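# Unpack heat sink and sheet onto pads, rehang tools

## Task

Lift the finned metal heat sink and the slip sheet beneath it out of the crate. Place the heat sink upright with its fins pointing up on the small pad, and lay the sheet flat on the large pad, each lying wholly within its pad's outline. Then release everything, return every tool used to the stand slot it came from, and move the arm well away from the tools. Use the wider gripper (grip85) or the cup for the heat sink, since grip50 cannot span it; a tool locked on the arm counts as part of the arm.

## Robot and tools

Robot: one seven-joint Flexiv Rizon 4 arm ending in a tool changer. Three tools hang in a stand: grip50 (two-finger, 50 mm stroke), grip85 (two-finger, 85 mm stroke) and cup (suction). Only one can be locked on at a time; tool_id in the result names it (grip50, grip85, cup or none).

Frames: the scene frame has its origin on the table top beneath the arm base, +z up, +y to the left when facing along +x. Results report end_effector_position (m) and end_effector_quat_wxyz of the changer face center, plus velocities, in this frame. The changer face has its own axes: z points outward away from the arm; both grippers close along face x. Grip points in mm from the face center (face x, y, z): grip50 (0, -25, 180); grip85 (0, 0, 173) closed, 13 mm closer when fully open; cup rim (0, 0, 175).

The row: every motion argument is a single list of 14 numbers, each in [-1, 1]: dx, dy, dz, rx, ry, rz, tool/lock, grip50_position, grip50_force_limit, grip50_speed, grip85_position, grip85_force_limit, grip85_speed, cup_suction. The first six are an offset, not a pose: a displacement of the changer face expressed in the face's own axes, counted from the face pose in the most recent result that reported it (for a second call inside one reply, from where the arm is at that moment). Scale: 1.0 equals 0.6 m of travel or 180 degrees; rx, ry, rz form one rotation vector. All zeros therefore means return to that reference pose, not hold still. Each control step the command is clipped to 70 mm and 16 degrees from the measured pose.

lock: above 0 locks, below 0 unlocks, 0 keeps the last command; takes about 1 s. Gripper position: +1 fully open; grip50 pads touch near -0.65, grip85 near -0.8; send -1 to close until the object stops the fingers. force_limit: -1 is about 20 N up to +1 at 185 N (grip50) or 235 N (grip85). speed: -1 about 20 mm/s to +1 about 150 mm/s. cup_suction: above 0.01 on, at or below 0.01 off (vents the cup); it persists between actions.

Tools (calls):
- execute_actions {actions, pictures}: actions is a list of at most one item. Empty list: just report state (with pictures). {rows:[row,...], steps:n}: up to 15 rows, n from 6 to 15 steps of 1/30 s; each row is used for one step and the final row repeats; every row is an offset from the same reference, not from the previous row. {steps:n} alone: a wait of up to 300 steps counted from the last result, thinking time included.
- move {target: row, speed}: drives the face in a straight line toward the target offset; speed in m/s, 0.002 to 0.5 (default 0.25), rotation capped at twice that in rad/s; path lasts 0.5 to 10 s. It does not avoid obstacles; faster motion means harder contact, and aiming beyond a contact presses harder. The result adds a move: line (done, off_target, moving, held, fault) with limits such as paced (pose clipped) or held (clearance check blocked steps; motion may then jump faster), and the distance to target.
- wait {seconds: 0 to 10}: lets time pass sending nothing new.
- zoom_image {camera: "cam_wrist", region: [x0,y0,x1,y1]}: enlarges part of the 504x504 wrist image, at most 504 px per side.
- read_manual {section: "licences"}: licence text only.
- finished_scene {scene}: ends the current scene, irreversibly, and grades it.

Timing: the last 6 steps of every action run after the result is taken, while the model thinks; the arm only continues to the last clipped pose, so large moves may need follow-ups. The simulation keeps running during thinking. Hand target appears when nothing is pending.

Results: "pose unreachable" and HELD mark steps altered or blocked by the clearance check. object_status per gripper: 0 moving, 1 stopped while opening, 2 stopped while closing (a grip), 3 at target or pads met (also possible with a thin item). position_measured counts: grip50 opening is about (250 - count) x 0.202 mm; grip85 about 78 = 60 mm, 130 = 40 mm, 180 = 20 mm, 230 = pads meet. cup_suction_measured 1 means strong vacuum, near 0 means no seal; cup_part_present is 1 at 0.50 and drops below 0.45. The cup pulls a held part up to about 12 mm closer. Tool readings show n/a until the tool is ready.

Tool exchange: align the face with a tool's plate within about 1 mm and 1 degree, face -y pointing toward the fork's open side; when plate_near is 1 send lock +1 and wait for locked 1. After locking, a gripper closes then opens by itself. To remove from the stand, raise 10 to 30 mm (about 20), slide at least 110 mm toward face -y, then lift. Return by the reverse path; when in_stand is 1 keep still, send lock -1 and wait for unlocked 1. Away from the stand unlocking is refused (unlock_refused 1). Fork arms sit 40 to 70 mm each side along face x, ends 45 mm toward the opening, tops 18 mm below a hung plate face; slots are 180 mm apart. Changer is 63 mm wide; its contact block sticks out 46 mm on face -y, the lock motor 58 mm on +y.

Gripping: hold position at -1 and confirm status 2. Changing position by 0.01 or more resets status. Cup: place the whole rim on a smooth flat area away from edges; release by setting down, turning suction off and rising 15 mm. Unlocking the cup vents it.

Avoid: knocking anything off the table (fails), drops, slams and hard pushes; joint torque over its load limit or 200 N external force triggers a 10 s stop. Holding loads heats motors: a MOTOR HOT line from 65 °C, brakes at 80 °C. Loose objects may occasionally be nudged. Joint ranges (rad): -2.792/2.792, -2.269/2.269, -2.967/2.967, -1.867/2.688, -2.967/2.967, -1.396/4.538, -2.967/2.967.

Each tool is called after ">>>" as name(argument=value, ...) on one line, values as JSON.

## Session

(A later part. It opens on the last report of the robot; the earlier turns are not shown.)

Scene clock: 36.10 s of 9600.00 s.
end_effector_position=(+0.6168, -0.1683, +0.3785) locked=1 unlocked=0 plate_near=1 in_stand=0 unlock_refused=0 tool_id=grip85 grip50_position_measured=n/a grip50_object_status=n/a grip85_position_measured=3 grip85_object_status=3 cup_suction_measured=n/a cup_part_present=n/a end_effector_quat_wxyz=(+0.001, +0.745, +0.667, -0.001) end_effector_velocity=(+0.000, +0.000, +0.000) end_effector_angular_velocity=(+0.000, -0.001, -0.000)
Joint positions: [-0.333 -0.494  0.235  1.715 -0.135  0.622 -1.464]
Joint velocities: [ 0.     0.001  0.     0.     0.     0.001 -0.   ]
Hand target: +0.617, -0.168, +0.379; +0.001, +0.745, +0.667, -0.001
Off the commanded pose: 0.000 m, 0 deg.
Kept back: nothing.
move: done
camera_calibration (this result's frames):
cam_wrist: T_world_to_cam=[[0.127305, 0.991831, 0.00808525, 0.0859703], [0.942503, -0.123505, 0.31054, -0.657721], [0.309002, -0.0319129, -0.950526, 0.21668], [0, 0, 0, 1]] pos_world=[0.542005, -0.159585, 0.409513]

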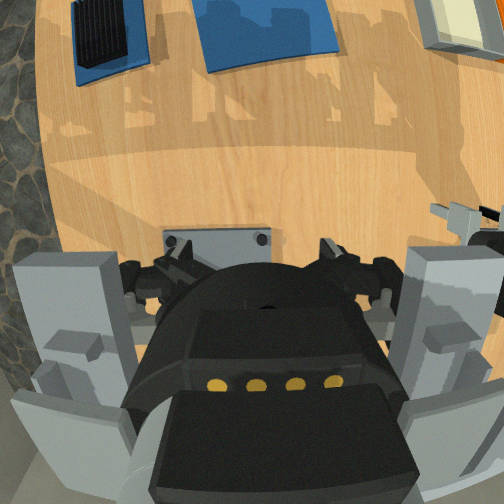

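Matches the earlier view. Lower.

>>> move(target=[-0.0003,-0.0005,0.0338,0,0,0,0,1,0,0,1,-0.4,0.5,0], speed=0.03)

Scene clock: 37.23 s of 9600.00 s.
end_effector_position=(+0.6166, -0.1686, +0.3586) locked=1 unlocked=0 plate_near=1 in_stand=1 unlock_refused=0 tool_id=grip85 grip50_position_measured=n/a grip50_object_status=n/a grip85_position_measured=3 grip85_object_status=3 cup_suction_measured=n/a cup_part_present=n/a end_effector_quat_wxyz=(+0.001, +0.745, +0.667, -0.001) end_effector_velocity=(-0.000, -0.000, -0.000) end_effector_angular_velocity=(+0.000, +0.000, -0.000)
Joint positions: [-0.33  -0.52   0.229  1.735 -0.144  0.668 -1.459]
Joint velocities: [-0.  0.  0.  0.  0. -0. -0.]
Hand target: +0.616, -0.169, +0.358; +0.001, +0.745, +0.667, -0.001
Off the commanded pose: 0.000 m, 0 deg.
Kept back: nothing.
move: done
camera_calibration (this result's frames):
cam_wrist: T_world_to_cam=[[0.127317, 0.991828, 0.00817616, 0.0863989], [0.942226, -0.123517, 0.311374, -0.651552], [0.309839, -0.0319394, -0.950252, 0.197213], [0, 0, 0, 1]] pos_world=[0.541805, -0.159871, 0.389572]

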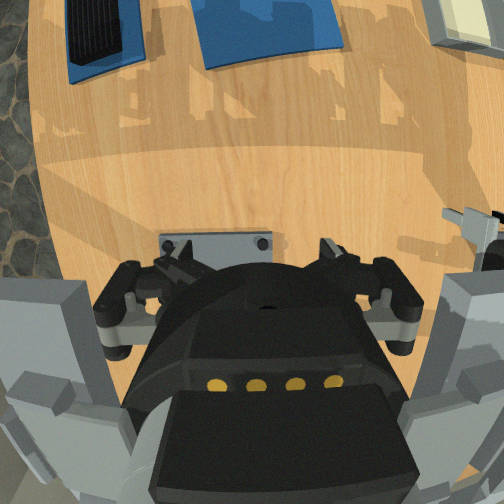

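>>> execute_actions(actions=[{"rows":[[0,0,0,0,0,0,-1,1,0,0,1,-0.4,0.5,0]],"steps":15}])

>>> execute_actions(actions=[{"steps":24}])

Scene clock: 37.63 s of 9600.00 s.
end_effector_position=(+0.6165, -0.1686, +0.3584) locked=0 unlocked=0 plate_near=1 in_stand=1 unlock_refused=0 tool_id=none grip50_position_measured=n/a grip50_object_status=n/a grip85_position_measured=n/a grip85_object_status=n/a cup_suction_measured=n/a cup_part_present=n/a end_effector_quat_wxyz=(+0.001, +0.745, +0.667, -0.001) end_effector_velocity=(+0.000, +0.000, +0.000) end_effector_angular_velocity=(-0.000, -0.000, +0.001)
Joint positions: [-0.33  -0.52   0.229  1.736 -0.144  0.668 -1.459]
Joint velocities: [ 0.  0. -0.  0. -0.  0. -0.]
Steps of this call (steps 1 to 3: nothing new was sent; steps 4 to 12: the first 9 steps of this action). Readings (end_effector_position | what the end effector reports):
4: (+0.6165, -0.1686, +0.3584) | locked=1 unlocked=0 plate_near=1 in_stand=1 unlock_refused=0 tool_id=grip85 grip50_position_measured=n/a grip50_object_status=n/a grip85_position_measured=3 grip85_object_status=3 cup_suction_measured=n/a cup_part_present=n/a
5: (+0.6165, -0.1686, +0.3584) | locked=1 unlocked=0 plate_near=1 in_stand=1 unlock_refused=0 tool_id=grip85 grip50_position_measured=n/a grip50_object_status=n/a grip85_position_measured=3 grip85_object_status=3 cup_suction_measured=n/a cup_part_present=n/a
7: (+0.6165, -0.1686, +0.3584) | locked=1 unlocked=0 plate_near=1 in_stand=1 unlock_refused=0 tool_id=grip85 grip50_position_measured=n/a grip50_object_status=n/a grip85_position_measured=3 grip85_object_status=3 cup_suction_measured=n/a cup_part_present=n/a
11: (+0.6165, -0.1686, +0.3584) | locked=0 unlocked=0 plate_near=1 in_stand=1 unlock_refused=0 tool_id=none grip50_position_measured=n/a grip50_object_status=n/a grip85_position_measured=n/a grip85_object_status=n/a cup_suction_measured=n/a cup_part_present=n/a
12: the state above

Scene clock: 38.43 s of 9600.00 s.
end_effector_position=(+0.6165, -0.1686, +0.3584) locked=0 unlocked=1 plate_near=1 in_stand=1 unlock_refused=0 tool_id=none grip50_position_measured=n/a grip50_object_status=n/a grip85_position_measured=n/a grip85_object_status=n/a cup_suction_measured=n/a cup_part_present=n/a end_effector_quat_wxyz=(+0.001, +0.745, +0.667, -0.001) end_effector_velocity=(+0.000, -0.000, +0.000) end_effector_angular_velocity=(+0.000, -0.000, -0.000)
Joint positions: [-0.33  -0.52   0.229  1.736 -0.144  0.668 -1.459]
Joint velocities: [-0.  0.  0.  0.  0.  0.  0.]
Hand target: +0.617, -0.169, +0.359; +0.001, +0.745, +0.667, -0.001
Off the commanded pose: 0.000 m, 0 deg.
Kept back: nothing.
Steps of this call (steps 1 to 6: the last 6 steps of your previous action; steps 7 to 24: nothing new was sent). Readings (end_effector_position | what the end effector reports):
1: (+0.6165, -0.1686, +0.3584) | locked=0 unlocked=0 plate_near=1 in_stand=1 unlock_refused=0 tool_id=none grip50_position_measured=n/a grip50_object_status=n/a grip85_position_measured=n/a grip85_object_status=n/a cup_suction_measured=n/a cup_part_present=n/a
2: (+0.6165, -0.1686, +0.3584) | locked=0 unlocked=0 plate_near=1 in_stand=1 unlock_refused=0 tool_id=none grip50_position_measured=n/a grip50_object_status=n/a grip85_position_measured=n/a grip85_object_status=n/a cup_suction_measured=n/a cup_part_present=n/a
4: (+0.6165, -0.1686, +0.3584) | locked=0 unlocked=0 plate_near=1 in_stand=1 unlock_refused=0 tool_id=none grip50_position_measured=n/a grip50_object_status=n/a grip85_position_measured=n/a grip85_object_status=n/a cup_suction_measured=n/a cup_part_present=n/a
8: (+0.6165, -0.1686, +0.3584) | locked=0 unlocked=0 plate_near=1 in_stand=1 unlock_refused=0 tool_id=none grip50_position_measured=n/a grip50_object_status=n/a grip85_position_measured=n/a grip85_object_status=n/a cup_suction_measured=n/a cup_part_present=n/a
24: the state above

>>> move(target=[0,0,-0.05,0,0,0,0,1,0,0,1,0,0,0], speed=0.1)

>>> move(target=[0.6,0,0,0,0,0,0,1,0,0,1,0,0,0], speed=0.35)

Scene clock: 39.40 s of 9600.00 s.
end_effector_position=(+0.6167, -0.1685, +0.3886) locked=0 unlocked=1 plate_near=0 in_stand=0 unlock_refused=0 tool_id=none grip50_position_measured=n/a grip50_object_status=n/a grip85_position_measured=n/a grip85_object_status=n/a cup_suction_measured=n/a cup_part_present=n/a end_effector_quat_wxyz=(+0.001, +0.745, +0.667, -0.001) end_effector_velocity=(+0.000, -0.000, +0.000) end_effector_angular_velocity=(-0.000, -0.000, +0.000)
Joint positions: [-0.335 -0.481  0.238  1.706 -0.132  0.6   -1.467]
Joint velocities: [-0. -0.  0. -0. -0.  0. -0.]
Hand target: +0.617, -0.168, +0.388; +0.001, +0.745, +0.667, -0.001
Off the commanded pose: 0.000 m, 0 deg.
Kept back: nothing.
move: done
camera_calibration (this result's frames):
cam_wrist: T_world_to_cam=[[0.12737, 0.991822, 0.00812159, 0.0859827], [0.942214, -0.123549, 0.311398, -0.6609], [0.309855, -0.0320105, -0.950245, 0.225668], [0, 0, 0, 1]] pos_world=[0.541833, -0.15971, 0.419544]

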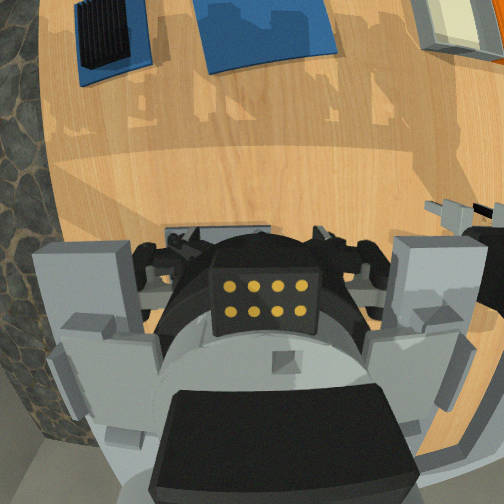

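Scene clock: 40.93 s of 9600.00 s.
end_effector_position=(+0.6564, +0.1889, +0.3868) locked=0 unlocked=1 plate_near=0 in_stand=0 unlock_refused=0 tool_id=none grip50_position_measured=n/a grip50_object_status=n/a grip85_position_measured=n/a grip85_object_status=n/a cup_suction_measured=n/a cup_part_present=n/a end_effector_quat_wxyz=(+0.002, +0.745, +0.667, -0.002) end_effector_velocity=(-0.000, +0.000, -0.000) end_effector_angular_velocity=(+0.000, +0.000, -0.000)
Joint positions: [ 0.129 -0.598  0.348  1.551 -0.227  0.537 -0.88 ]
Joint velocities: [-0.  0.  0.  0.  0.  0.  0.]
Hand target: +0.656, +0.189, +0.387; +0.002, +0.745, +0.667, -0.002
Off the commanded pose: 0.001 m, 0 deg.
Kept back: nothing.
move: done
camera_calibration (this result's frames):
cam_wrist: T_world_to_cam=[[0.127115, 0.991873, 0.00546746, -0.272303], [0.942355, -0.122486, 0.311391, -0.653912], [0.30953, -0.0344302, -0.950266, 0.223764], [0, 0, 0, 1]] pos_world=[0.58157, 0.197699, 0.417747]

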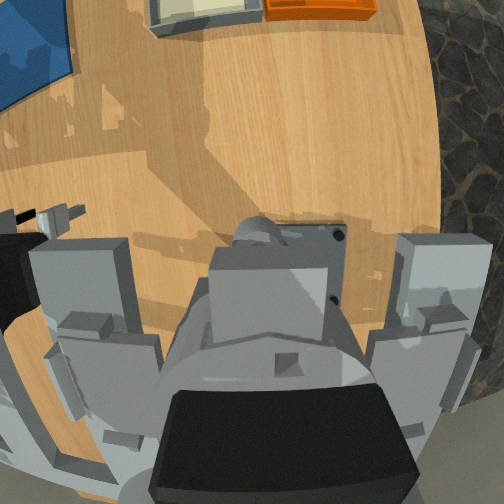

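>>> move(target=[0,-0.0016,0.027,0,0.0013,0,0,1,0,0,1,0,0,0], speed=0.06)

>>> move(target=[0,0,0.022,0,0,0,0,1,0,0,1,0,0,0], speed=0.015)

Scene clock: 41.93 s of 9600.00 s.
end_effector_position=(+0.6554, +0.1888, +0.3705) locked=0 unlocked=1 plate_near=0 in_stand=0 unlock_refused=0 tool_id=none grip50_position_measured=n/a grip50_object_status=n/a grip85_position_measured=n/a grip85_object_status=n/a cup_suction_measured=n/a cup_part_present=n/a end_effector_quat_wxyz=(+0.000, +0.745, +0.667, -0.001) end_effector_velocity=(+0.000, +0.000, +0.000) end_effector_angular_velocity=(+0.000, -0.001, +0.000)
Joint positions: [ 0.13  -0.615  0.344  1.571 -0.232  0.576 -0.876]
Joint velocities: [ 0.  0.  0. -0. -0.  0. -0.]
Hand target: +0.655, +0.189, +0.371; +0.001, +0.745, +0.667, -0.001
Off the commanded pose: 0.000 m, 0 deg.
Kept back: nothing.
move: done
camera_calibration (this result's frames):
cam_wrist: T_world_to_cam=[[0.127152, 0.991837, 0.0095477, -0.273553], [0.942332, -0.123799, 0.310942, -0.647463], [0.309586, -0.0305399, -0.950381, 0.207838], [0, 0, 0, 1]] pos_world=[0.580564, 0.197512, 0.401461]

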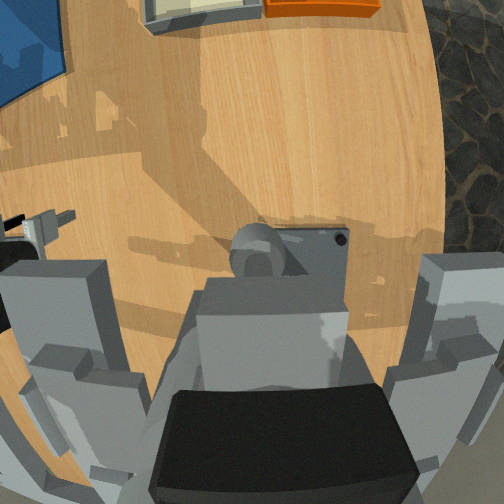

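Scene clock: 43.03 s of 9600.00 s.
end_effector_position=(+0.6556, +0.1890, +0.3582) locked=0 unlocked=1 plate_near=1 in_stand=1 unlock_refused=0 tool_id=none grip50_position_measured=n/a grip50_object_status=n/a grip85_position_measured=n/a grip85_object_status=n/a cup_suction_measured=n/a cup_part_present=n/a end_effector_quat_wxyz=(+0.001, +0.745, +0.667, +0.000) end_effector_velocity=(-0.000, +0.000, -0.000) end_effector_angular_velocity=(-0.001, -0.000, +0.001)
Joint positions: [ 0.132 -0.63   0.339  1.583 -0.239  0.604 -0.872]
Joint velocities: [ 0.001  0.    -0.     0.    -0.001 -0.     0.   ]
Hand target: +0.655, +0.189, +0.357; +0.000, +0.745, +0.667, -0.001
Off the commanded pose: 0.001 m, 0 deg.
Kept back: nothing.
move: done
camera_calibration (this result's frames):
cam_wrist: T_world_to_cam=[[0.126877, 0.991864, 0.0104142, -0.273815], [0.941902, -0.123764, 0.312254, -0.644042], [0.311003, -0.0298086, -0.949941, 0.194855], [0, 0, 0, 1]] pos_world=[0.580765, 0.197686, 0.389057]

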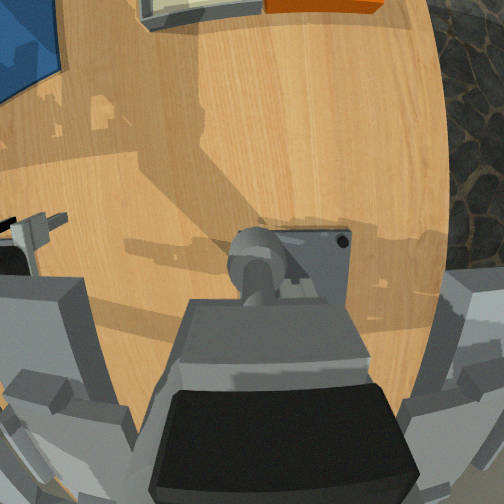

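>>> execute_actions(actions=[{"rows":[[0,0,0,0,0,0,1,1,0,0,1,0,0,0]],"steps":15}])

>>> execute_actions(actions=[{"steps":24}])

Scene clock: 43.50 s of 9600.00 s.
end_effector_position=(+0.6557, +0.1890, +0.3583) locked=0 unlocked=0 plate_near=1 in_stand=1 unlock_refused=0 tool_id=none grip50_position_measured=n/a grip50_object_status=n/a grip85_position_measured=n/a grip85_object_status=n/a cup_suction_measured=n/a cup_part_present=n/a end_effector_quat_wxyz=(+0.001, +0.745, +0.667, +0.000) end_effector_velocity=(-0.000, +0.000, +0.000) end_effector_angular_velocity=(+0.000, -0.000, +0.000)
Joint positions: [ 0.132 -0.63   0.339  1.583 -0.239  0.604 -0.872]
Joint velocities: [ 0.     0.     0.     0.    -0.     0.001  0.   ]
Steps of this call (steps 1 to 5: nothing new was sent; steps 6 to 14: the first 9 steps of this action). Readings (end_effector_position | what the end effector reports):
6: (+0.6557, +0.1890, +0.3583) | locked=0 unlocked=0 plate_near=1 in_stand=1 unlock_refused=0 tool_id=none grip50_position_measured=n/a grip50_object_status=n/a grip85_position_measured=n/a grip85_object_status=n/a cup_suction_measured=n/a cup_part_present=n/a
7: (+0.6557, +0.1890, +0.3584) | locked=0 unlocked=0 plate_near=1 in_stand=1 unlock_refused=0 tool_id=none grip50_position_measured=n/a grip50_object_status=n/a grip85_position_measured=n/a grip85_object_status=n/a cup_suction_measured=n/a cup_part_present=n/a
9: (+0.6557, +0.1890, +0.3584) | locked=0 unlocked=0 plate_near=1 in_stand=1 unlock_refused=0 tool_id=none grip50_position_measured=n/a grip50_object_status=n/a grip85_position_measured=n/a grip85_object_status=n/a cup_suction_measured=n/a cup_part_present=n/a
13: (+0.6557, +0.1890, +0.3583) | locked=0 unlocked=0 plate_near=1 in_stand=1 unlock_refused=0 tool_id=none grip50_position_measured=n/a grip50_object_status=n/a grip85_position_measured=n/a grip85_object_status=n/a cup_suction_measured=n/a cup_part_present=n/a
14: the state above

Scene clock: 44.30 s of 9600.00 s.
end_effector_position=(+0.6557, +0.1891, +0.3584) locked=1 unlocked=0 plate_near=1 in_stand=1 unlock_refused=0 tool_id=cup grip50_position_measured=n/a grip50_object_status=n/a grip85_position_measured=n/a grip85_object_status=n/a cup_suction_measured=n/a cup_part_present=n/a end_effector_quat_wxyz=(+0.001, +0.745, +0.667, +0.000) end_effector_velocity=(+0.000, +0.000, +0.000) end_effector_angular_velocity=(+0.000, -0.000, -0.000)
Joint positions: [ 0.132 -0.63   0.339  1.583 -0.239  0.604 -0.872]
Joint velocities: [ 0.  0. -0. -0.  0. -0.  0.]
Hand target: +0.656, +0.189, +0.358; +0.001, +0.745, +0.667, +0.000
Off the commanded pose: 0.000 m, 0 deg.
Kept back: nothing.
Steps of this call (steps 1 to 6: the last 6 steps of your previous action; steps 7 to 24: nothing new was sent). Readings (end_effector_position | what the end effector reports):
1: (+0.6557, +0.1890, +0.3583) | locked=0 unlocked=0 plate_near=1 in_stand=1 unlock_refused=0 tool_id=none grip50_position_measured=n/a grip50_object_status=n/a grip85_position_measured=n/a grip85_object_status=n/a cup_suction_measured=n/a cup_part_present=n/a
2: (+0.6557, +0.1890, +0.3583) | locked=0 unlocked=0 plate_near=1 in_stand=1 unlock_refused=0 tool_id=none grip50_position_measured=n/a grip50_object_status=n/a grip85_position_measured=n/a grip85_object_status=n/a cup_suction_measured=n/a cup_part_present=n/a
4: (+0.6557, +0.1890, +0.3583) | locked=0 unlocked=0 plate_near=1 in_stand=1 unlock_refused=0 tool_id=none grip50_position_measured=n/a grip50_object_status=n/a grip85_position_measured=n/a grip85_object_status=n/a cup_suction_measured=n/a cup_part_present=n/a
8: (+0.6557, +0.1890, +0.3583) | locked=0 unlocked=0 plate_near=1 in_stand=1 unlock_refused=0 tool_id=none grip50_position_measured=n/a grip50_object_status=n/a grip85_position_measured=n/a grip85_object_status=n/a cup_suction_measured=n/a cup_part_present=n/a
24: the state above

>>> move(target=[0,0,-0.033,0,0,0,0,1,0,0,1,0,0,0], speed=0.1)

>>> move(target=[0,-0.2,0,0,0,0,0,1,0,0,1,0,0,0], speed=0.25)

>>> move(target=[-0.1185,-0.3247,0.2,0,0,0,0,1,0,0,1,0,0,0], speed=0.35)

Scene clock: 45.50 s of 9600.00 s.
end_effector_position=(+0.6557, +0.1892, +0.3784) locked=1 unlocked=0 plate_near=1 in_stand=0 unlock_refused=0 tool_id=cup grip50_position_measured=n/a grip50_object_status=n/a grip85_position_measured=n/a grip85_object_status=n/a cup_suction_measured=0.00 cup_part_present=0 end_effector_quat_wxyz=(+0.001, +0.745, +0.667, +0.001) end_effector_velocity=(-0.000, +0.000, -0.000) end_effector_angular_velocity=(-0.000, -0.000, +0.001)
Joint positions: [ 0.128 -0.606  0.347  1.564 -0.229  0.562 -0.878]
Joint velocities: [ 0.     0.     0.     0.    -0.001  0.    -0.   ]
Hand target: +0.656, +0.189, +0.378; +0.001, +0.745, +0.667, +0.000
Off the commanded pose: 0.000 m, 0 deg.
Kept back: nothing.
move: done
camera_calibration (this result's frames):
cam_wrist: T_world_to_cam=[[0.126881, 0.99186, 0.0107358, -0.274297], [0.941603, -0.123841, 0.313125, -0.650555], [0.311906, -0.0296207, -0.949651, 0.213303], [0, 0, 0, 1]] pos_world=[0.580837, 0.197817, 0.409213]

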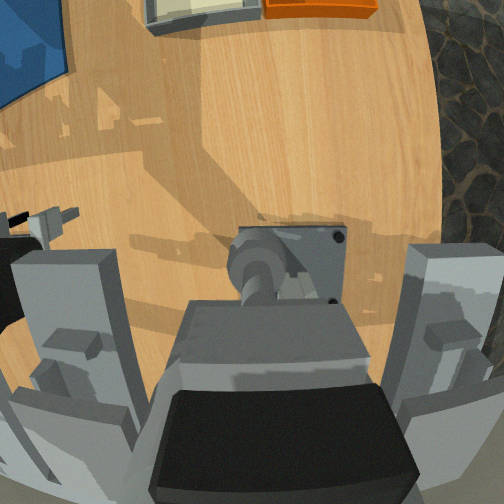

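Scene clock: 46.37 s of 9600.00 s.
end_effector_position=(+0.5362, +0.2023, +0.3780) locked=1 unlocked=0 plate_near=1 in_stand=0 unlock_refused=0 tool_id=cup grip50_position_measured=n/a grip50_object_status=n/a grip85_position_measured=n/a grip85_object_status=n/a cup_suction_measured=0.00 cup_part_present=0 end_effector_quat_wxyz=(+0.001, +0.745, +0.667, +0.000) end_effector_velocity=(+0.000, +0.000, -0.000) end_effector_angular_velocity=(+0.001, -0.001, +0.000)
Joint positions: [ 0.13  -0.386  0.414  1.918 -0.198  0.697 -0.774]
Joint velocities: [-0.    -0.001 -0.    -0.    -0.     0.001 -0.   ]
Hand target: +0.536, +0.202, +0.378; +0.001, +0.745, +0.667, +0.000
Off the commanded pose: 0.000 m, 0 deg.
Kept back: nothing.
move: done
camera_calibration (this result's frames):
cam_wrist: T_world_to_cam=[[0.126776, 0.991879, 0.0101801, -0.271874], [0.941563, -0.123561, 0.313357, -0.536362], [0.31207, -0.0301408, -0.949581, 0.250514], [0, 0, 0, 1]] pos_world=[0.461308, 0.210944, 0.408724]

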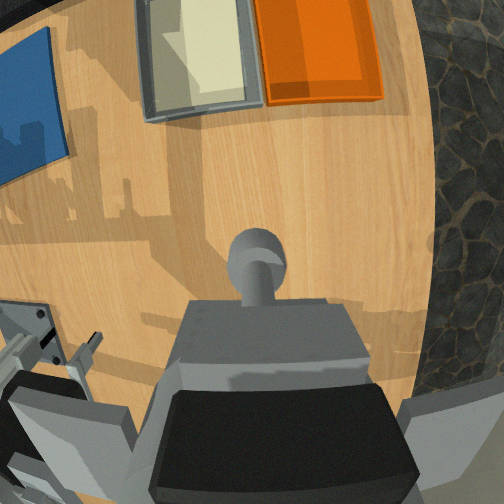

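Scene clock: 47.50 s of 9600.00 s.
end_effector_position=(+0.3350, +0.1526, +0.2575) locked=1 unlocked=0 plate_near=1 in_stand=0 unlock_refused=0 tool_id=cup grip50_position_measured=n/a grip50_object_status=n/a grip85_position_measured=n/a grip85_object_status=n/a cup_suction_measured=0.00 cup_part_present=0 end_effector_quat_wxyz=(+0.001, +0.745, +0.667, +0.000) end_effector_velocity=(+0.000, -0.000, +0.000) end_effector_angular_velocity=(+0.000, -0.000, -0.001)
Joint positions: [ 0.203 -0.285  0.373  2.605 -0.372  1.285 -0.499]
Joint velocities: [-0.    -0.     0.    -0.     0.001  0.    -0.   ]
Hand target: +0.335, +0.152, +0.258; +0.001, +0.745, +0.667, +0.000
Off the commanded pose: 0.000 m, 0 deg.
Kept back: nothing.
move: done
camera_calibration (this result's frames):
cam_wrist: T_world_to_cam=[[0.126611, 0.991906, 0.00964745, -0.195643], [0.941576, -0.123235, 0.313445, -0.315388], [0.312096, -0.0306016, -0.949557, 0.197481], [0, 0, 0, 1]] pos_world=[0.2601, 0.161236, 0.288264]

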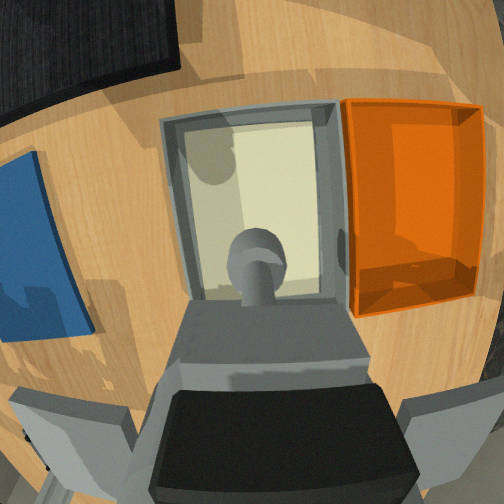

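>>> move(target=[0,0,0.112,0.0008,0,0,0,1,0,0,1,0,0,1], speed=0.15)

>>> move(target=[0,0,0.018,0,0,0,0,1,0,0,1,0,0,1], speed=0.02)

Scene clock: 48.63 s of 9600.00 s.
end_effector_position=(+0.3353, +0.1525, +0.1907) locked=1 unlocked=0 plate_near=1 in_stand=0 unlock_refused=0 tool_id=cup grip50_position_measured=n/a grip50_object_status=n/a grip85_position_measured=n/a grip85_object_status=n/a cup_suction_measured=0.00 cup_part_present=0 end_effector_quat_wxyz=(+0.001, +0.745, +0.667, -0.001) end_effector_velocity=(+0.000, -0.000, +0.000) end_effector_angular_velocity=(+0.000, -0.001, -0.001)
Joint positions: [ 0.506 -0.505 -0.058  2.675 -0.654  1.619 -0.31 ]
Joint velocities: [ 0.     0.    -0.002 -0.     0.     0.001  0.   ]
Hand target: +0.335, +0.152, +0.191; +0.001, +0.745, +0.667, -0.001
Off the commanded pose: 0.000 m, 0 deg.
Kept back: nothing.
move: done
camera_calibration (this result's frames):
cam_wrist: T_world_to_cam=[[0.126811, 0.991882, 0.0093832, -0.194996], [0.942327, -0.123419, 0.311107, -0.294523], [0.309739, -0.0306098, -0.950329, 0.134859], [0, 0, 0, 1]] pos_world=[0.260494, 0.161191, 0.221619]

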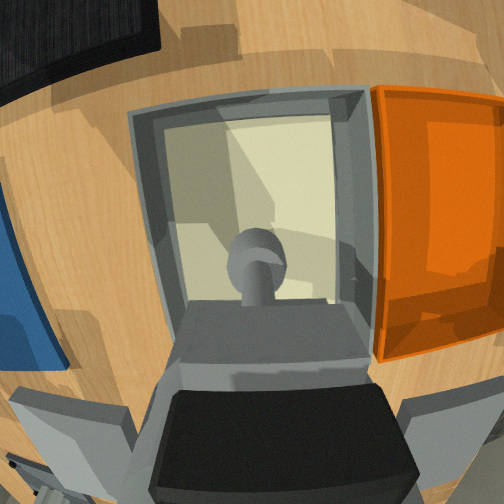

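Scene clock: 49.40 s of 9600.00 s.
end_effector_position=(+0.3354, +0.1525, +0.1799) locked=1 unlocked=0 plate_near=1 in_stand=0 unlock_refused=0 tool_id=cup grip50_position_measured=n/a grip50_object_status=n/a grip85_position_measured=n/a grip85_object_status=n/a cup_suction_measured=0.76 cup_part_present=1 end_effector_quat_wxyz=(+0.001, +0.745, +0.667, -0.001) end_effector_velocity=(-0.000, -0.000, -0.000) end_effector_angular_velocity=(-0.001, +0.000, +0.000)
Joint positions: [ 0.565 -0.55  -0.119  2.678 -0.649  1.676 -0.309]
Joint velocities: [-0.     0.     0.    -0.    -0.    -0.001  0.   ]
Hand target: +0.335, +0.152, +0.180; +0.001, +0.745, +0.667, -0.001
Off the commanded pose: 0.000 m, 0 deg.
Kept back: nothing.
move: done
camera_calibration (this result's frames):
cam_wrist: T_world_to_cam=[[0.126786, 0.991887, 0.00925524, -0.194877], [0.942303, -0.123352, 0.311205, -0.291306], [0.309822, -0.0307351, -0.950298, 0.124592], [0, 0, 0, 1]] pos_world=[0.260605, 0.161193, 0.210859]

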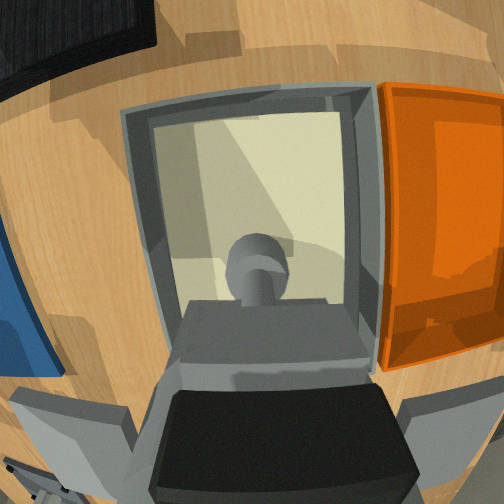

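>>> move(target=[0,0,-0.125,0,0,0,0,1,0,0,1,0,0,1], speed=0.12)

>>> move(target=[-0.24,0.13,0,0,0,-0.036,0,1,0,0,1,0,0,1], speed=0.25)

Scene clock: 50.67 s of 9600.00 s.
end_effector_position=(+0.3353, +0.1527, +0.2546) locked=1 unlocked=0 plate_near=1 in_stand=0 unlock_refused=0 tool_id=cup grip50_position_measured=n/a grip50_object_status=n/a grip85_position_measured=n/a grip85_object_status=n/a cup_suction_measured=1.00 cup_part_present=1 end_effector_quat_wxyz=(+0.000, +0.745, +0.667, -0.001) end_effector_velocity=(+0.000, +0.000, +0.000) end_effector_angular_velocity=(+0.000, -0.001, +0.002)
Joint positions: [ 0.198 -0.296  0.37   2.606 -0.39   1.294 -0.489]
Joint velocities: [ 0.001 -0.    -0.    -0.    -0.001  0.001  0.   ]
Hand target: +0.335, +0.153, +0.255; +0.000, +0.745, +0.667, -0.001
Off the commanded pose: 0.000 m, 0 deg.
Kept back: nothing.
move: done
camera_calibration (this result's frames):
cam_wrist: T_world_to_cam=[[0.126327, 0.991942, 0.00965834, -0.195638], [0.942344, -0.123041, 0.311204, -0.314447], [0.309885, -0.030212, -0.950294, 0.195512], [0, 0, 0, 1]] pos_world=[0.260445, 0.161278, 0.28554]

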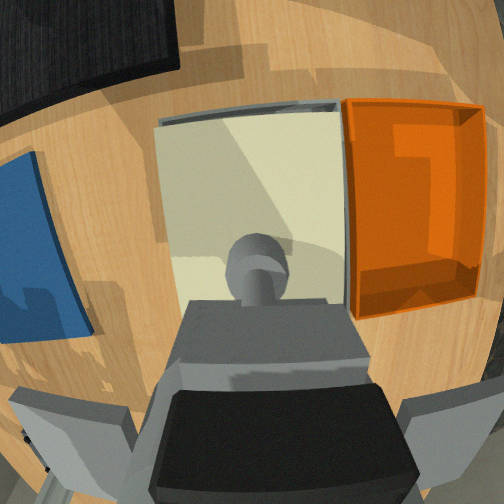

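Scene clock: 51.70 s of 9600.00 s.
end_effector_position=(+0.3970, +0.0017, +0.2548) locked=1 unlocked=0 plate_near=1 in_stand=0 unlock_refused=0 tool_id=cup grip50_position_measured=n/a grip50_object_status=n/a grip85_position_measured=n/a grip85_object_status=n/a cup_suction_measured=1.00 cup_part_present=1 end_effector_quat_wxyz=(-0.000, +0.706, +0.708, +0.000) end_effector_velocity=(-0.000, +0.000, -0.000) end_effector_angular_velocity=(-0.000, +0.000, +0.000)
Joint positions: [-0.152 -0.329  0.314  2.529 -0.316  1.258 -1.084]
Joint velocities: [ 0.001  0.    -0.     0.     0.    -0.     0.   ]
Hand target: +0.397, +0.002, +0.255; -0.000, +0.706, +0.708, +0.000
Off the commanded pose: 0.001 m, 0 deg.
Kept back: nothing.
move: done
camera_calibration (this result's frames):
cam_wrist: T_world_to_cam=[[0.0139992, 0.999832, 0.0118593, -0.00968379], [0.950291, -0.0169932, 0.3109, -0.394503], [0.31105, 0.00691743, -0.950369, 0.171499], [0, 0, 0, 1]] pos_world=[0.321683, 0.00179195, 0.285753]

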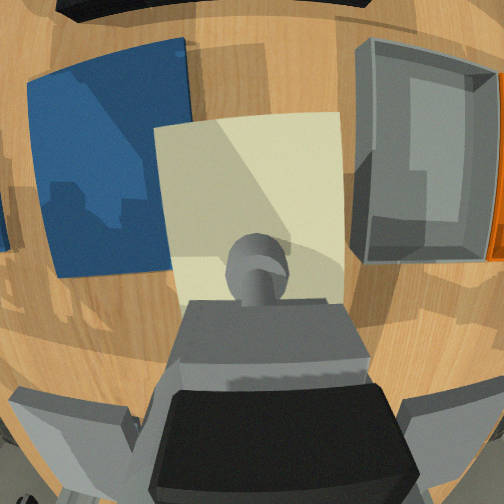

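>>> move(target=[-0.2195,-0.0905,0.1,0,0,0,0,1,0,0,1,0,0,1], speed=0.25)

Scene clock: 52.90 s of 9600.00 s.
end_effector_position=(+0.3434, -0.1294, +0.1949) locked=1 unlocked=0 plate_near=1 in_stand=0 unlock_refused=0 tool_id=cup grip50_position_measured=n/a grip50_object_status=n/a grip85_position_measured=n/a grip85_object_status=n/a cup_suction_measured=1.00 cup_part_present=1 end_effector_quat_wxyz=(-0.001, +0.706, +0.708, +0.001) end_effector_velocity=(+0.000, -0.000, +0.000) end_effector_angular_velocity=(-0.000, -0.001, -0.000)
Joint positions: [-0.262 -0.494 -0.005  2.664 -0.476  1.588 -1.322]
Joint velocities: [-0.     0.001 -0.     0.     0.    -0.    -0.   ]
Hand target: +0.343, -0.129, +0.195; -0.001, +0.706, +0.708, +0.001
Off the commanded pose: 0.001 m, 0 deg.
Kept back: nothing.
move: done
camera_calibration (this result's frames):
cam_wrist: T_world_to_cam=[[0.0143679, 0.999804, 0.0135997, 0.122433], [0.950194, -0.0178872, 0.311145, -0.327245], [0.311327, 0.00845186, -0.950265, 0.132214], [0, 0, 0, 1]] pos_world=[0.268026, -0.12938, 0.225794]

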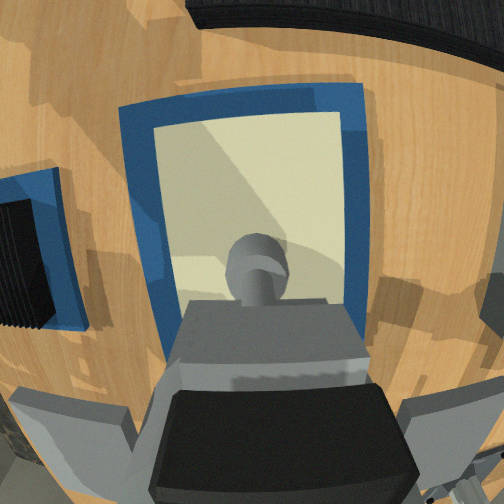

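>>> move(target=[-0.004,0,0.024,0,-0.001,0,0,1,0,0,1,0,0,1], speed=0.06)

>>> move(target=[0,0,0.014,0,0,0,0,1,0,0,1,0,0,1], speed=0.015)

Scene clock: 53.83 s of 9600.00 s.
end_effector_position=(+0.3433, -0.1318, +0.1804) locked=1 unlocked=0 plate_near=1 in_stand=0 unlock_refused=0 tool_id=cup grip50_position_measured=n/a grip50_object_status=n/a grip85_position_measured=n/a grip85_object_status=n/a cup_suction_measured=1.00 cup_part_present=1 end_effector_quat_wxyz=(+0.000, +0.706, +0.708, -0.000) end_effector_velocity=(+0.000, -0.000, +0.000) end_effector_angular_velocity=(+0.000, -0.000, -0.000)
Joint positions: [-0.207 -0.554 -0.068  2.664 -0.475  1.655 -1.322]
Joint velocities: [-0.  0. -0. -0. -0.  0. -0.]
Hand target: +0.343, -0.132, +0.181; +0.000, +0.706, +0.708, -0.000
Off the commanded pose: 0.000 m, 0 deg.
Kept back: nothing.
move: done
camera_calibration (this result's frames):
cam_wrist: T_world_to_cam=[[0.0144071, 0.999841, 0.010476, 0.125551], [0.950343, -0.0169497, 0.310743, -0.32255], [0.310871, 0.00547885, -0.950436, 0.118341], [0, 0, 0, 1]] pos_world=[0.267935, -0.131647, 0.21139]

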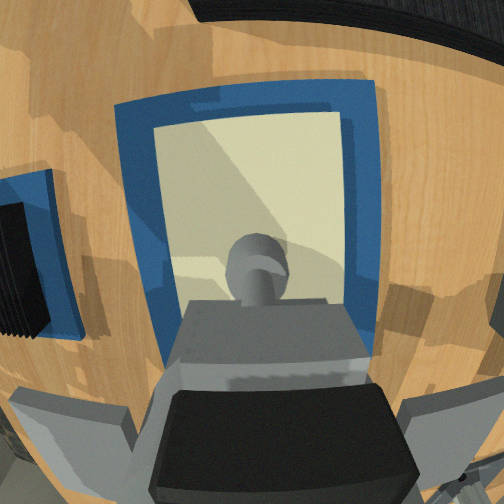

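Scene clock: 54.60 s of 9600.00 s.
end_effector_position=(+0.3435, -0.1319, +0.1727) locked=1 unlocked=0 plate_near=1 in_stand=0 unlock_refused=0 tool_id=cup grip50_position_measured=n/a grip50_object_status=n/a grip85_position_measured=n/a grip85_object_status=n/a cup_suction_measured=1.00 cup_part_present=1 end_effector_quat_wxyz=(+0.001, +0.707, +0.708, +0.000) end_effector_velocity=(-0.000, +0.000, +0.000) end_effector_angular_velocity=(+0.000, -0.000, +0.000)
Joint positions: [-0.181 -0.588 -0.093  2.662 -0.47   1.692 -1.323]
Joint velocities: [ 0.  0. -0.  0.  0.  0. -0.]
Hand target: +0.343, -0.132, +0.172; +0.000, +0.706, +0.708, -0.000
Off the commanded pose: 0.001 m, 0 deg.
Kept back: nothing.
move: done
camera_calibration (this result's frames):
cam_wrist: T_world_to_cam=[[0.0151232, 0.99983, 0.0105604, 0.125482], [0.949677, -0.0176677, 0.312732, -0.320605], [0.312865, 0.00529948, -0.949783, 0.110097], [0, 0, 0, 1]] pos_world=[0.268128, -0.131708, 0.203507]

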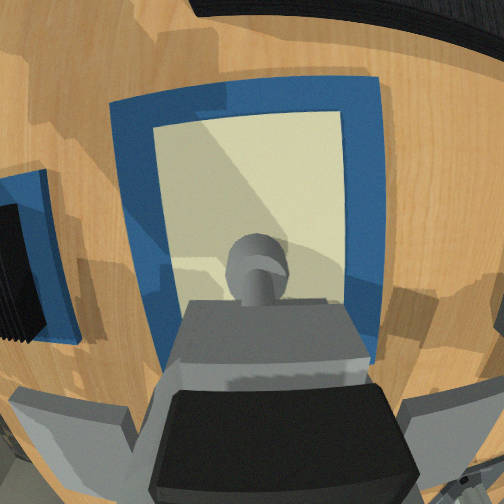

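Contact. Release.

>>> move(target=[0,0,0,0.0006,0,0,0,1,0,0,1,0,0,0], speed=0.05)

>>> move(target=[0,0,-0.04,0,0,0,0,1,0,0,1,0,0,0], speed=0.06)

Scene clock: 55.53 s of 9600.00 s.
end_effector_position=(+0.3441, -0.1320, +0.1734) locked=1 unlocked=0 plate_near=1 in_stand=0 unlock_refused=0 tool_id=cup grip50_position_measured=n/a grip50_object_status=n/a grip85_position_measured=n/a grip85_object_status=n/a cup_suction_measured=0.00 cup_part_present=0 end_effector_quat_wxyz=(+0.001, +0.707, +0.707, +0.001) end_effector_velocity=(-0.000, -0.000, -0.000) end_effector_angular_velocity=(-0.000, +0.000, -0.001)
Joint positions: [-0.183 -0.586 -0.091  2.661 -0.469  1.689 -1.323]
Joint velocities: [-0.    -0.     0.    -0.     0.001 -0.    -0.   ]
Hand target: +0.344, -0.132, +0.173; +0.000, +0.707, +0.708, -0.000
Off the commanded pose: 0.001 m, 0 deg.
Kept back: nothing.
move: done
camera_calibration (this result's frames):
cam_wrist: T_world_to_cam=[[0.0155918, 0.999823, 0.0105509, 0.125411], [0.949308, -0.0181158, 0.313824, -0.321509], [0.313959, 0.00512294, -0.949423, 0.110152], [0, 0, 0, 1]] pos_world=[0.268672, -0.131778, 0.204154]

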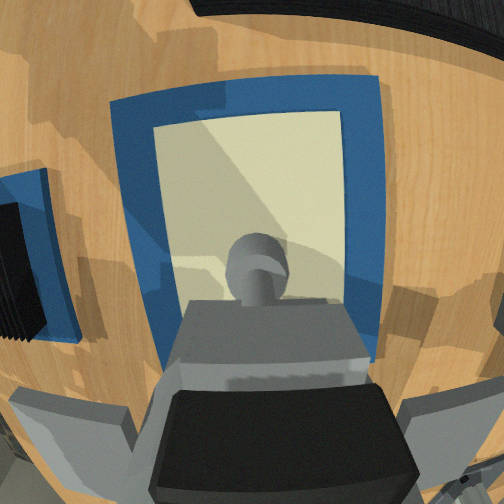

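Scene clock: 56.27 s of 9600.00 s.
end_effector_position=(+0.3439, -0.1319, +0.1974) locked=1 unlocked=0 plate_near=1 in_stand=0 unlock_refused=0 tool_id=cup grip50_position_measured=n/a grip50_object_status=n/a grip85_position_measured=n/a grip85_object_status=n/a cup_suction_measured=0.00 cup_part_present=0 end_effector_quat_wxyz=(+0.001, +0.707, +0.707, +0.001) end_effector_velocity=(-0.000, +0.000, -0.000) end_effector_angular_velocity=(+0.000, +0.001, +0.000)
Joint positions: [-0.27  -0.486 -0.003  2.663 -0.479  1.582 -1.324]
Joint velocities: [ 0.    -0.001  0.     0.    -0.    -0.     0.   ]
Hand target: +0.344, -0.132, +0.197; +0.001, +0.707, +0.708, +0.001
Off the commanded pose: 0.000 m, 0 deg.
Kept back: nothing.
move: done
camera_calibration (this result's frames):
cam_wrist: T_world_to_cam=[[0.0155594, 0.999822, 0.010695, 0.125039], [0.949244, -0.0181313, 0.314017, -0.328894], [0.314155, 0.00526627, -0.949357, 0.132866], [0, 0, 0, 1]] pos_world=[0.268514, -0.13168, 0.228079]

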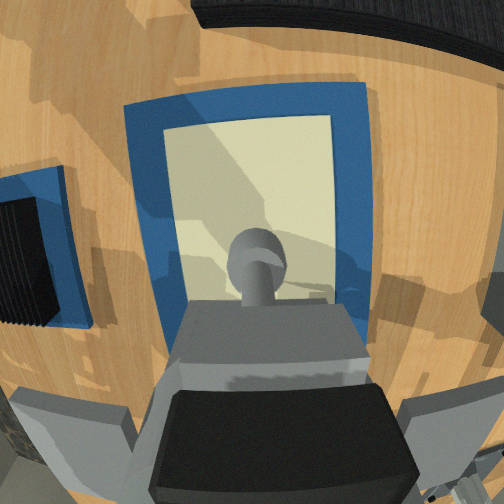

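>>> move(target=[0.5567,0.3218,-0.3008,0.0006,0,0.0355,0,1,0,0,1,0,0,0], speed=0.45)

Scene clock: 57.97 s of 9600.00 s.
end_effector_position=(+0.5357, +0.2021, +0.3771) locked=1 unlocked=0 plate_near=1 in_stand=0 unlock_refused=0 tool_id=cup grip50_position_measured=n/a grip50_object_status=n/a grip85_position_measured=n/a grip85_object_status=n/a cup_suction_measured=0.00 cup_part_present=0 end_effector_quat_wxyz=(+0.002, +0.745, +0.667, -0.001) end_effector_velocity=(+0.000, -0.000, +0.000) end_effector_angular_velocity=(+0.001, -0.000, -0.001)
Joint positions: [ 0.094 -0.396  0.453  1.917 -0.222  0.694 -0.76 ]
Joint velocities: [-0.001  0.001 -0.     0.     0.001  0.     0.   ]
Hand target: +0.536, +0.202, +0.377; +0.002, +0.745, +0.667, -0.001
Off the commanded pose: 0.001 m, 0 deg.
Kept back: nothing.
move: done
camera_calibration (this result's frames):
cam_wrist: T_world_to_cam=[[0.125843, 0.992021, 0.00762657, -0.270199], [0.942121, -0.121914, 0.312321, -0.535901], [0.310759, -0.0321182, -0.949946, 0.251061], [0, 0, 0, 1]] pos_world=[0.460867, 0.210773, 0.407929]

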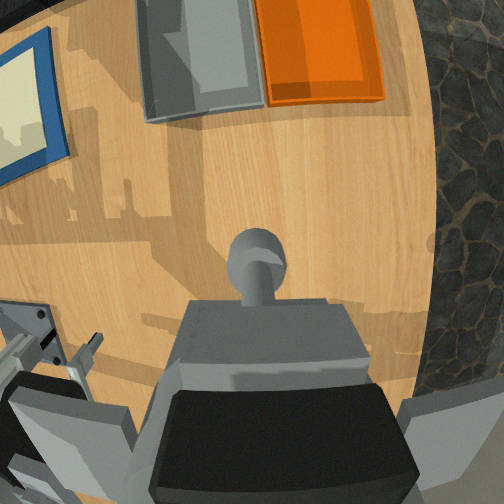

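>>> move(target=[0.0003,0.2009,-0.002,0,0.001,0,0,1,0,0,1,0,0,0], speed=0.18)

Scene clock: 59.23 s of 9600.00 s.
end_effector_position=(+0.6558, +0.1892, +0.3786) locked=1 unlocked=0 plate_near=1 in_stand=0 unlock_refused=0 tool_id=cup grip50_position_measured=n/a grip50_object_status=n/a grip85_position_measured=n/a grip85_object_status=n/a cup_suction_measured=0.00 cup_part_present=0 end_effector_quat_wxyz=(+0.000, +0.745, +0.667, +0.000) end_effector_velocity=(-0.000, -0.000, +0.000) end_effector_angular_velocity=(-0.000, +0.000, -0.001)
Joint positions: [ 0.097 -0.616  0.387  1.561 -0.257  0.558 -0.864]
Joint velocities: [-0.001  0.    -0.     0.    -0.    -0.001  0.   ]
Hand target: +0.656, +0.189, +0.379; +0.000, +0.745, +0.667, +0.000
Off the commanded pose: 0.000 m, 0 deg.
Kept back: nothing.
move: done
camera_calibration (this result's frames):
cam_wrist: T_world_to_cam=[[0.125928, 0.991975, 0.0112889, -0.273956], [0.942026, -0.12314, 0.312126, -0.65074], [0.311012, -0.0286711, -0.949974, 0.213996], [0, 0, 0, 1]] pos_world=[0.580958, 0.197761, 0.409496]

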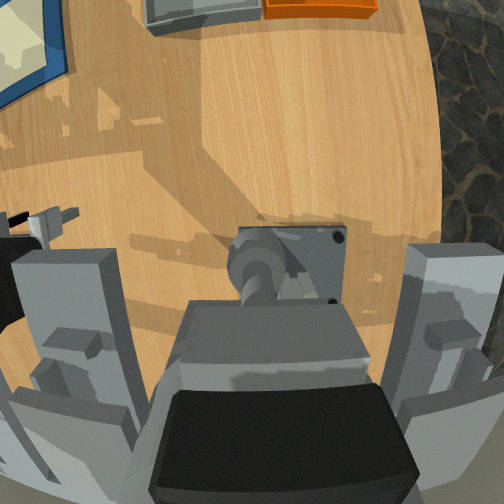

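>>> move(target=[0,0,0.034,0,0,0,0,1,0,0,1,0,0,0], speed=0.035)

>>> execute_actions(actions=[{"rows":[[0,0,0,0,0,0,-1,1,0,0,1,0,0,0]],"steps":15}])

>>> execute_actions(actions=[{"steps":24}])

Scene clock: 60.27 s of 9600.00 s.
end_effector_position=(+0.6560, +0.1892, +0.3585) locked=1 unlocked=0 plate_near=1 in_stand=1 unlock_refused=0 tool_id=cup grip50_position_measured=n/a grip50_object_status=n/a grip85_position_measured=n/a grip85_object_status=n/a cup_suction_measured=0.00 cup_part_present=0 end_effector_quat_wxyz=(+0.000, +0.745, +0.667, +0.001) end_effector_velocity=(+0.000, -0.000, -0.000) end_effector_angular_velocity=(-0.000, +0.000, -0.000)
Joint positions: [ 0.101 -0.64   0.378  1.581 -0.267  0.602 -0.857]
Joint velocities: [-0.  0. -0.  0. -0. -0.  0.]
Hand target: +0.656, +0.189, +0.358; +0.000, +0.745, +0.667, +0.000
Off the commanded pose: 0.000 m, 0 deg.
Kept back: nothing.
move: done
camera_calibration (this result's frames):
cam_wrist: T_world_to_cam=[[0.125958, 0.991967, 0.011696, -0.273892], [0.941879, -0.123283, 0.312514, -0.644607], [0.311446, -0.0283475, -0.949841, 0.194418], [0, 0, 0, 1]] pos_world=[0.58109, 0.197734, 0.389319]

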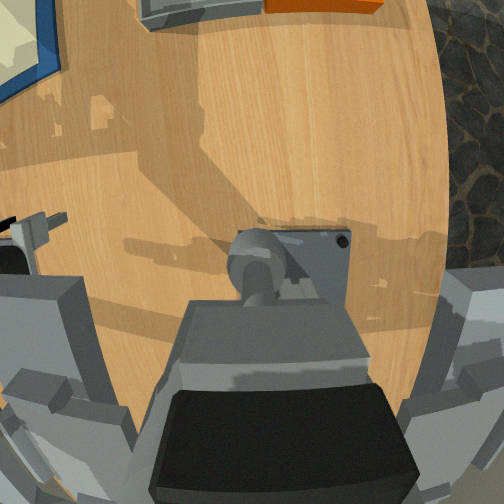

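Scene clock: 60.57 s of 9600.00 s.
end_effector_position=(+0.6559, +0.1892, +0.3583) locked=0 unlocked=0 plate_near=1 in_stand=1 unlock_refused=0 tool_id=none grip50_position_measured=n/a grip50_object_status=n/a grip85_position_measured=n/a grip85_object_status=n/a cup_suction_measured=n/a cup_part_present=n/a end_effector_quat_wxyz=(+0.000, +0.745, +0.667, +0.001) end_effector_velocity=(+0.000, +0.000, +0.000) end_effector_angular_velocity=(-0.000, -0.000, +0.001)
Joint positions: [ 0.101 -0.64   0.378  1.581 -0.267  0.601 -0.857]
Joint velocities: [ 0.  0.  0. -0. -0.  0.  0.]
Steps of this call (steps 1 to 9: the first 9 steps of this action). Readings (end_effector_position | what the end effector reports):
1: (+0.6559, +0.1892, +0.3583) | locked=1 unlocked=0 plate_near=1 in_stand=1 unlock_refused=0 tool_id=cup grip50_position_measured=n/a grip50_object_status=n/a grip85_position_measured=n/a grip85_object_status=n/a cup_suction_measured=0.00 cup_part_present=0
2: (+0.6559, +0.1892, +0.3583) | locked=1 unlocked=0 plate_near=1 in_stand=1 unlock_refused=0 tool_id=cup grip50_position_measured=n/a grip50_object_status=n/a grip85_position_measured=n/a grip85_object_status=n/a cup_suction_measured=0.00 cup_part_present=0
4: (+0.6559, +0.1892, +0.3583) | locked=1 unlocked=0 plate_near=1 in_stand=1 unlock_refused=0 tool_id=cup grip50_position_measured=n/a grip50_object_status=n/a grip85_position_measured=n/a grip85_object_status=n/a cup_suction_measured=0.00 cup_part_present=0
8: (+0.6559, +0.1892, +0.3583) | locked=0 unlocked=0 plate_near=1 in_stand=1 unlock_refused=0 tool_id=none grip50_position_measured=n/a grip50_object_status=n/a grip85_position_measured=n/a grip85_object_status=n/a cup_suction_measured=n/a cup_part_present=n/a
9: the state above

Scene clock: 61.37 s of 9600.00 s.
end_effector_position=(+0.6559, +0.1892, +0.3583) locked=0 unlocked=1 plate_near=1 in_stand=1 unlock_refused=0 tool_id=none grip50_position_measured=n/a grip50_object_status=n/a grip85_position_measured=n/a grip85_object_status=n/a cup_suction_measured=n/a cup_part_present=n/a end_effector_quat_wxyz=(+0.000, +0.745, +0.667, +0.001) end_effector_velocity=(+0.000, +0.000, +0.000) end_effector_angular_velocity=(-0.000, -0.001, +0.001)
Joint positions: [ 0.101 -0.64   0.378  1.581 -0.267  0.601 -0.857]
Joint velocities: [ 0.     0.    -0.    -0.    -0.001  0.001  0.   ]
Hand target: +0.656, +0.189, +0.358; +0.000, +0.745, +0.667, +0.001
Off the commanded pose: 0.000 m, 0 deg.
Kept back: nothing.
Steps of this call (steps 1 to 6: the last 6 steps of your previous action; steps 7 to 24: nothing new was sent). Readings (end_effector_position | what the end effector reports):
1: (+0.6559, +0.1892, +0.3583) | locked=0 unlocked=0 plate_near=1 in_stand=1 unlock_refused=0 tool_id=none grip50_position_measured=n/a grip50_object_status=n/a grip85_position_measured=n/a grip85_object_status=n/a cup_suction_measured=n/a cup_part_present=n/a
2: (+0.6559, +0.1892, +0.3583) | locked=0 unlocked=0 plate_near=1 in_stand=1 unlock_refused=0 tool_id=none grip50_position_measured=n/a grip50_object_status=n/a grip85_position_measured=n/a grip85_object_status=n/a cup_suction_measured=n/a cup_part_present=n/a
4: (+0.6559, +0.1892, +0.3583) | locked=0 unlocked=0 plate_near=1 in_stand=1 unlock_refused=0 tool_id=none grip50_position_measured=n/a grip50_object_status=n/a grip85_position_measured=n/a grip85_object_status=n/a cup_suction_measured=n/a cup_part_present=n/a
8: (+0.6559, +0.1892, +0.3583) | locked=0 unlocked=0 plate_near=1 in_stand=1 unlock_refused=0 tool_id=none grip50_position_measured=n/a grip50_object_status=n/a grip85_position_measured=n/a grip85_object_status=n/a cup_suction_measured=n/a cup_part_present=n/a
24: the state above

>>> move(target=[0,0,-0.05,0,0,0,0,1,0,0,1,0,0,0], speed=0.1)

>>> move(target=[-0.35,-0.38,-0.25,0,0,0,0,1,0,0,1,0,0,0], speed=0.45)

Scene clock: 62.30 s of 9600.00 s.
end_effector_position=(+0.6560, +0.1893, +0.3886) locked=0 unlocked=1 plate_near=0 in_stand=0 unlock_refused=0 tool_id=none grip50_position_measured=n/a grip50_object_status=n/a grip85_position_measured=n/a grip85_object_status=n/a cup_suction_measured=n/a cup_part_present=n/a end_effector_quat_wxyz=(+0.000, +0.745, +0.667, +0.001) end_effector_velocity=(+0.000, -0.000, -0.000) end_effector_angular_velocity=(-0.000, +0.000, -0.000)
Joint positions: [ 0.095 -0.605  0.391  1.55  -0.252  0.538 -0.867]
Joint velocities: [-0.    -0.    -0.    -0.     0.    -0.001 -0.   ]
Hand target: +0.656, +0.189, +0.388; +0.000, +0.745, +0.667, +0.001
Off the commanded pose: 0.000 m, 0 deg.
Kept back: nothing.
move: done
camera_calibration (this result's frames):
cam_wrist: T_world_to_cam=[[0.12588, 0.991976, 0.0116985, -0.274298], [0.941796, -0.123201, 0.312798, -0.654037], [0.311729, -0.0283574, -0.949748, 0.222787], [0, 0, 0, 1]] pos_world=[0.581048, 0.197837, 0.419382]

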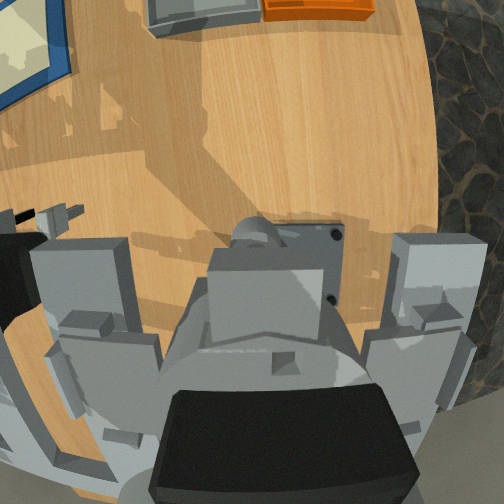

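Scene clock: 63.60 s of 9600.00 s.
end_effector_position=(+0.4060, +0.0051, +0.5373) locked=0 unlocked=1 plate_near=0 in_stand=0 unlock_refused=0 tool_id=none grip50_position_measured=n/a grip50_object_status=n/a grip85_position_measured=n/a grip85_object_status=n/a cup_suction_measured=n/a cup_part_present=n/a end_effector_quat_wxyz=(+0.000, +0.745, +0.667, +0.001) end_effector_velocity=(+0.000, +0.000, -0.001) end_effector_angular_velocity=(+0.001, +0.002, +0.000)
Joint positions: [-0.228  0.221  0.412  2.06   0.095  0.288 -1.27 ]
Joint velocities: [-0.    -0.002  0.001 -0.     0.001 -0.     0.   ]
Hand target: +0.406, +0.005, +0.537; +0.000, +0.745, +0.667, +0.001
Off the commanded pose: 0.001 m, 0 deg.
Kept back: nothing.
move: done; limits=paced
camera_calibration (this result's frames):
cam_wrist: T_world_to_cam=[[0.126833, 0.991851, 0.012052, -0.0624635], [0.941626, -0.124213, 0.312908, -0.487853], [0.311855, -0.0283387, -0.949707, 0.43661], [0, 0, 0, 1]] pos_world=[0.331139, 0.0137297, 0.568057]

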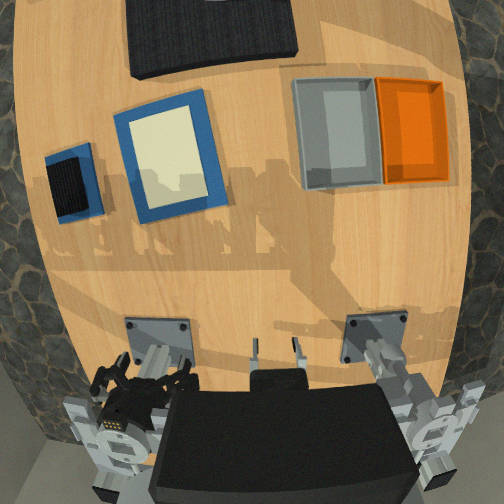

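>>> finished_scene(scene=1)

The scene is finished: the task was done.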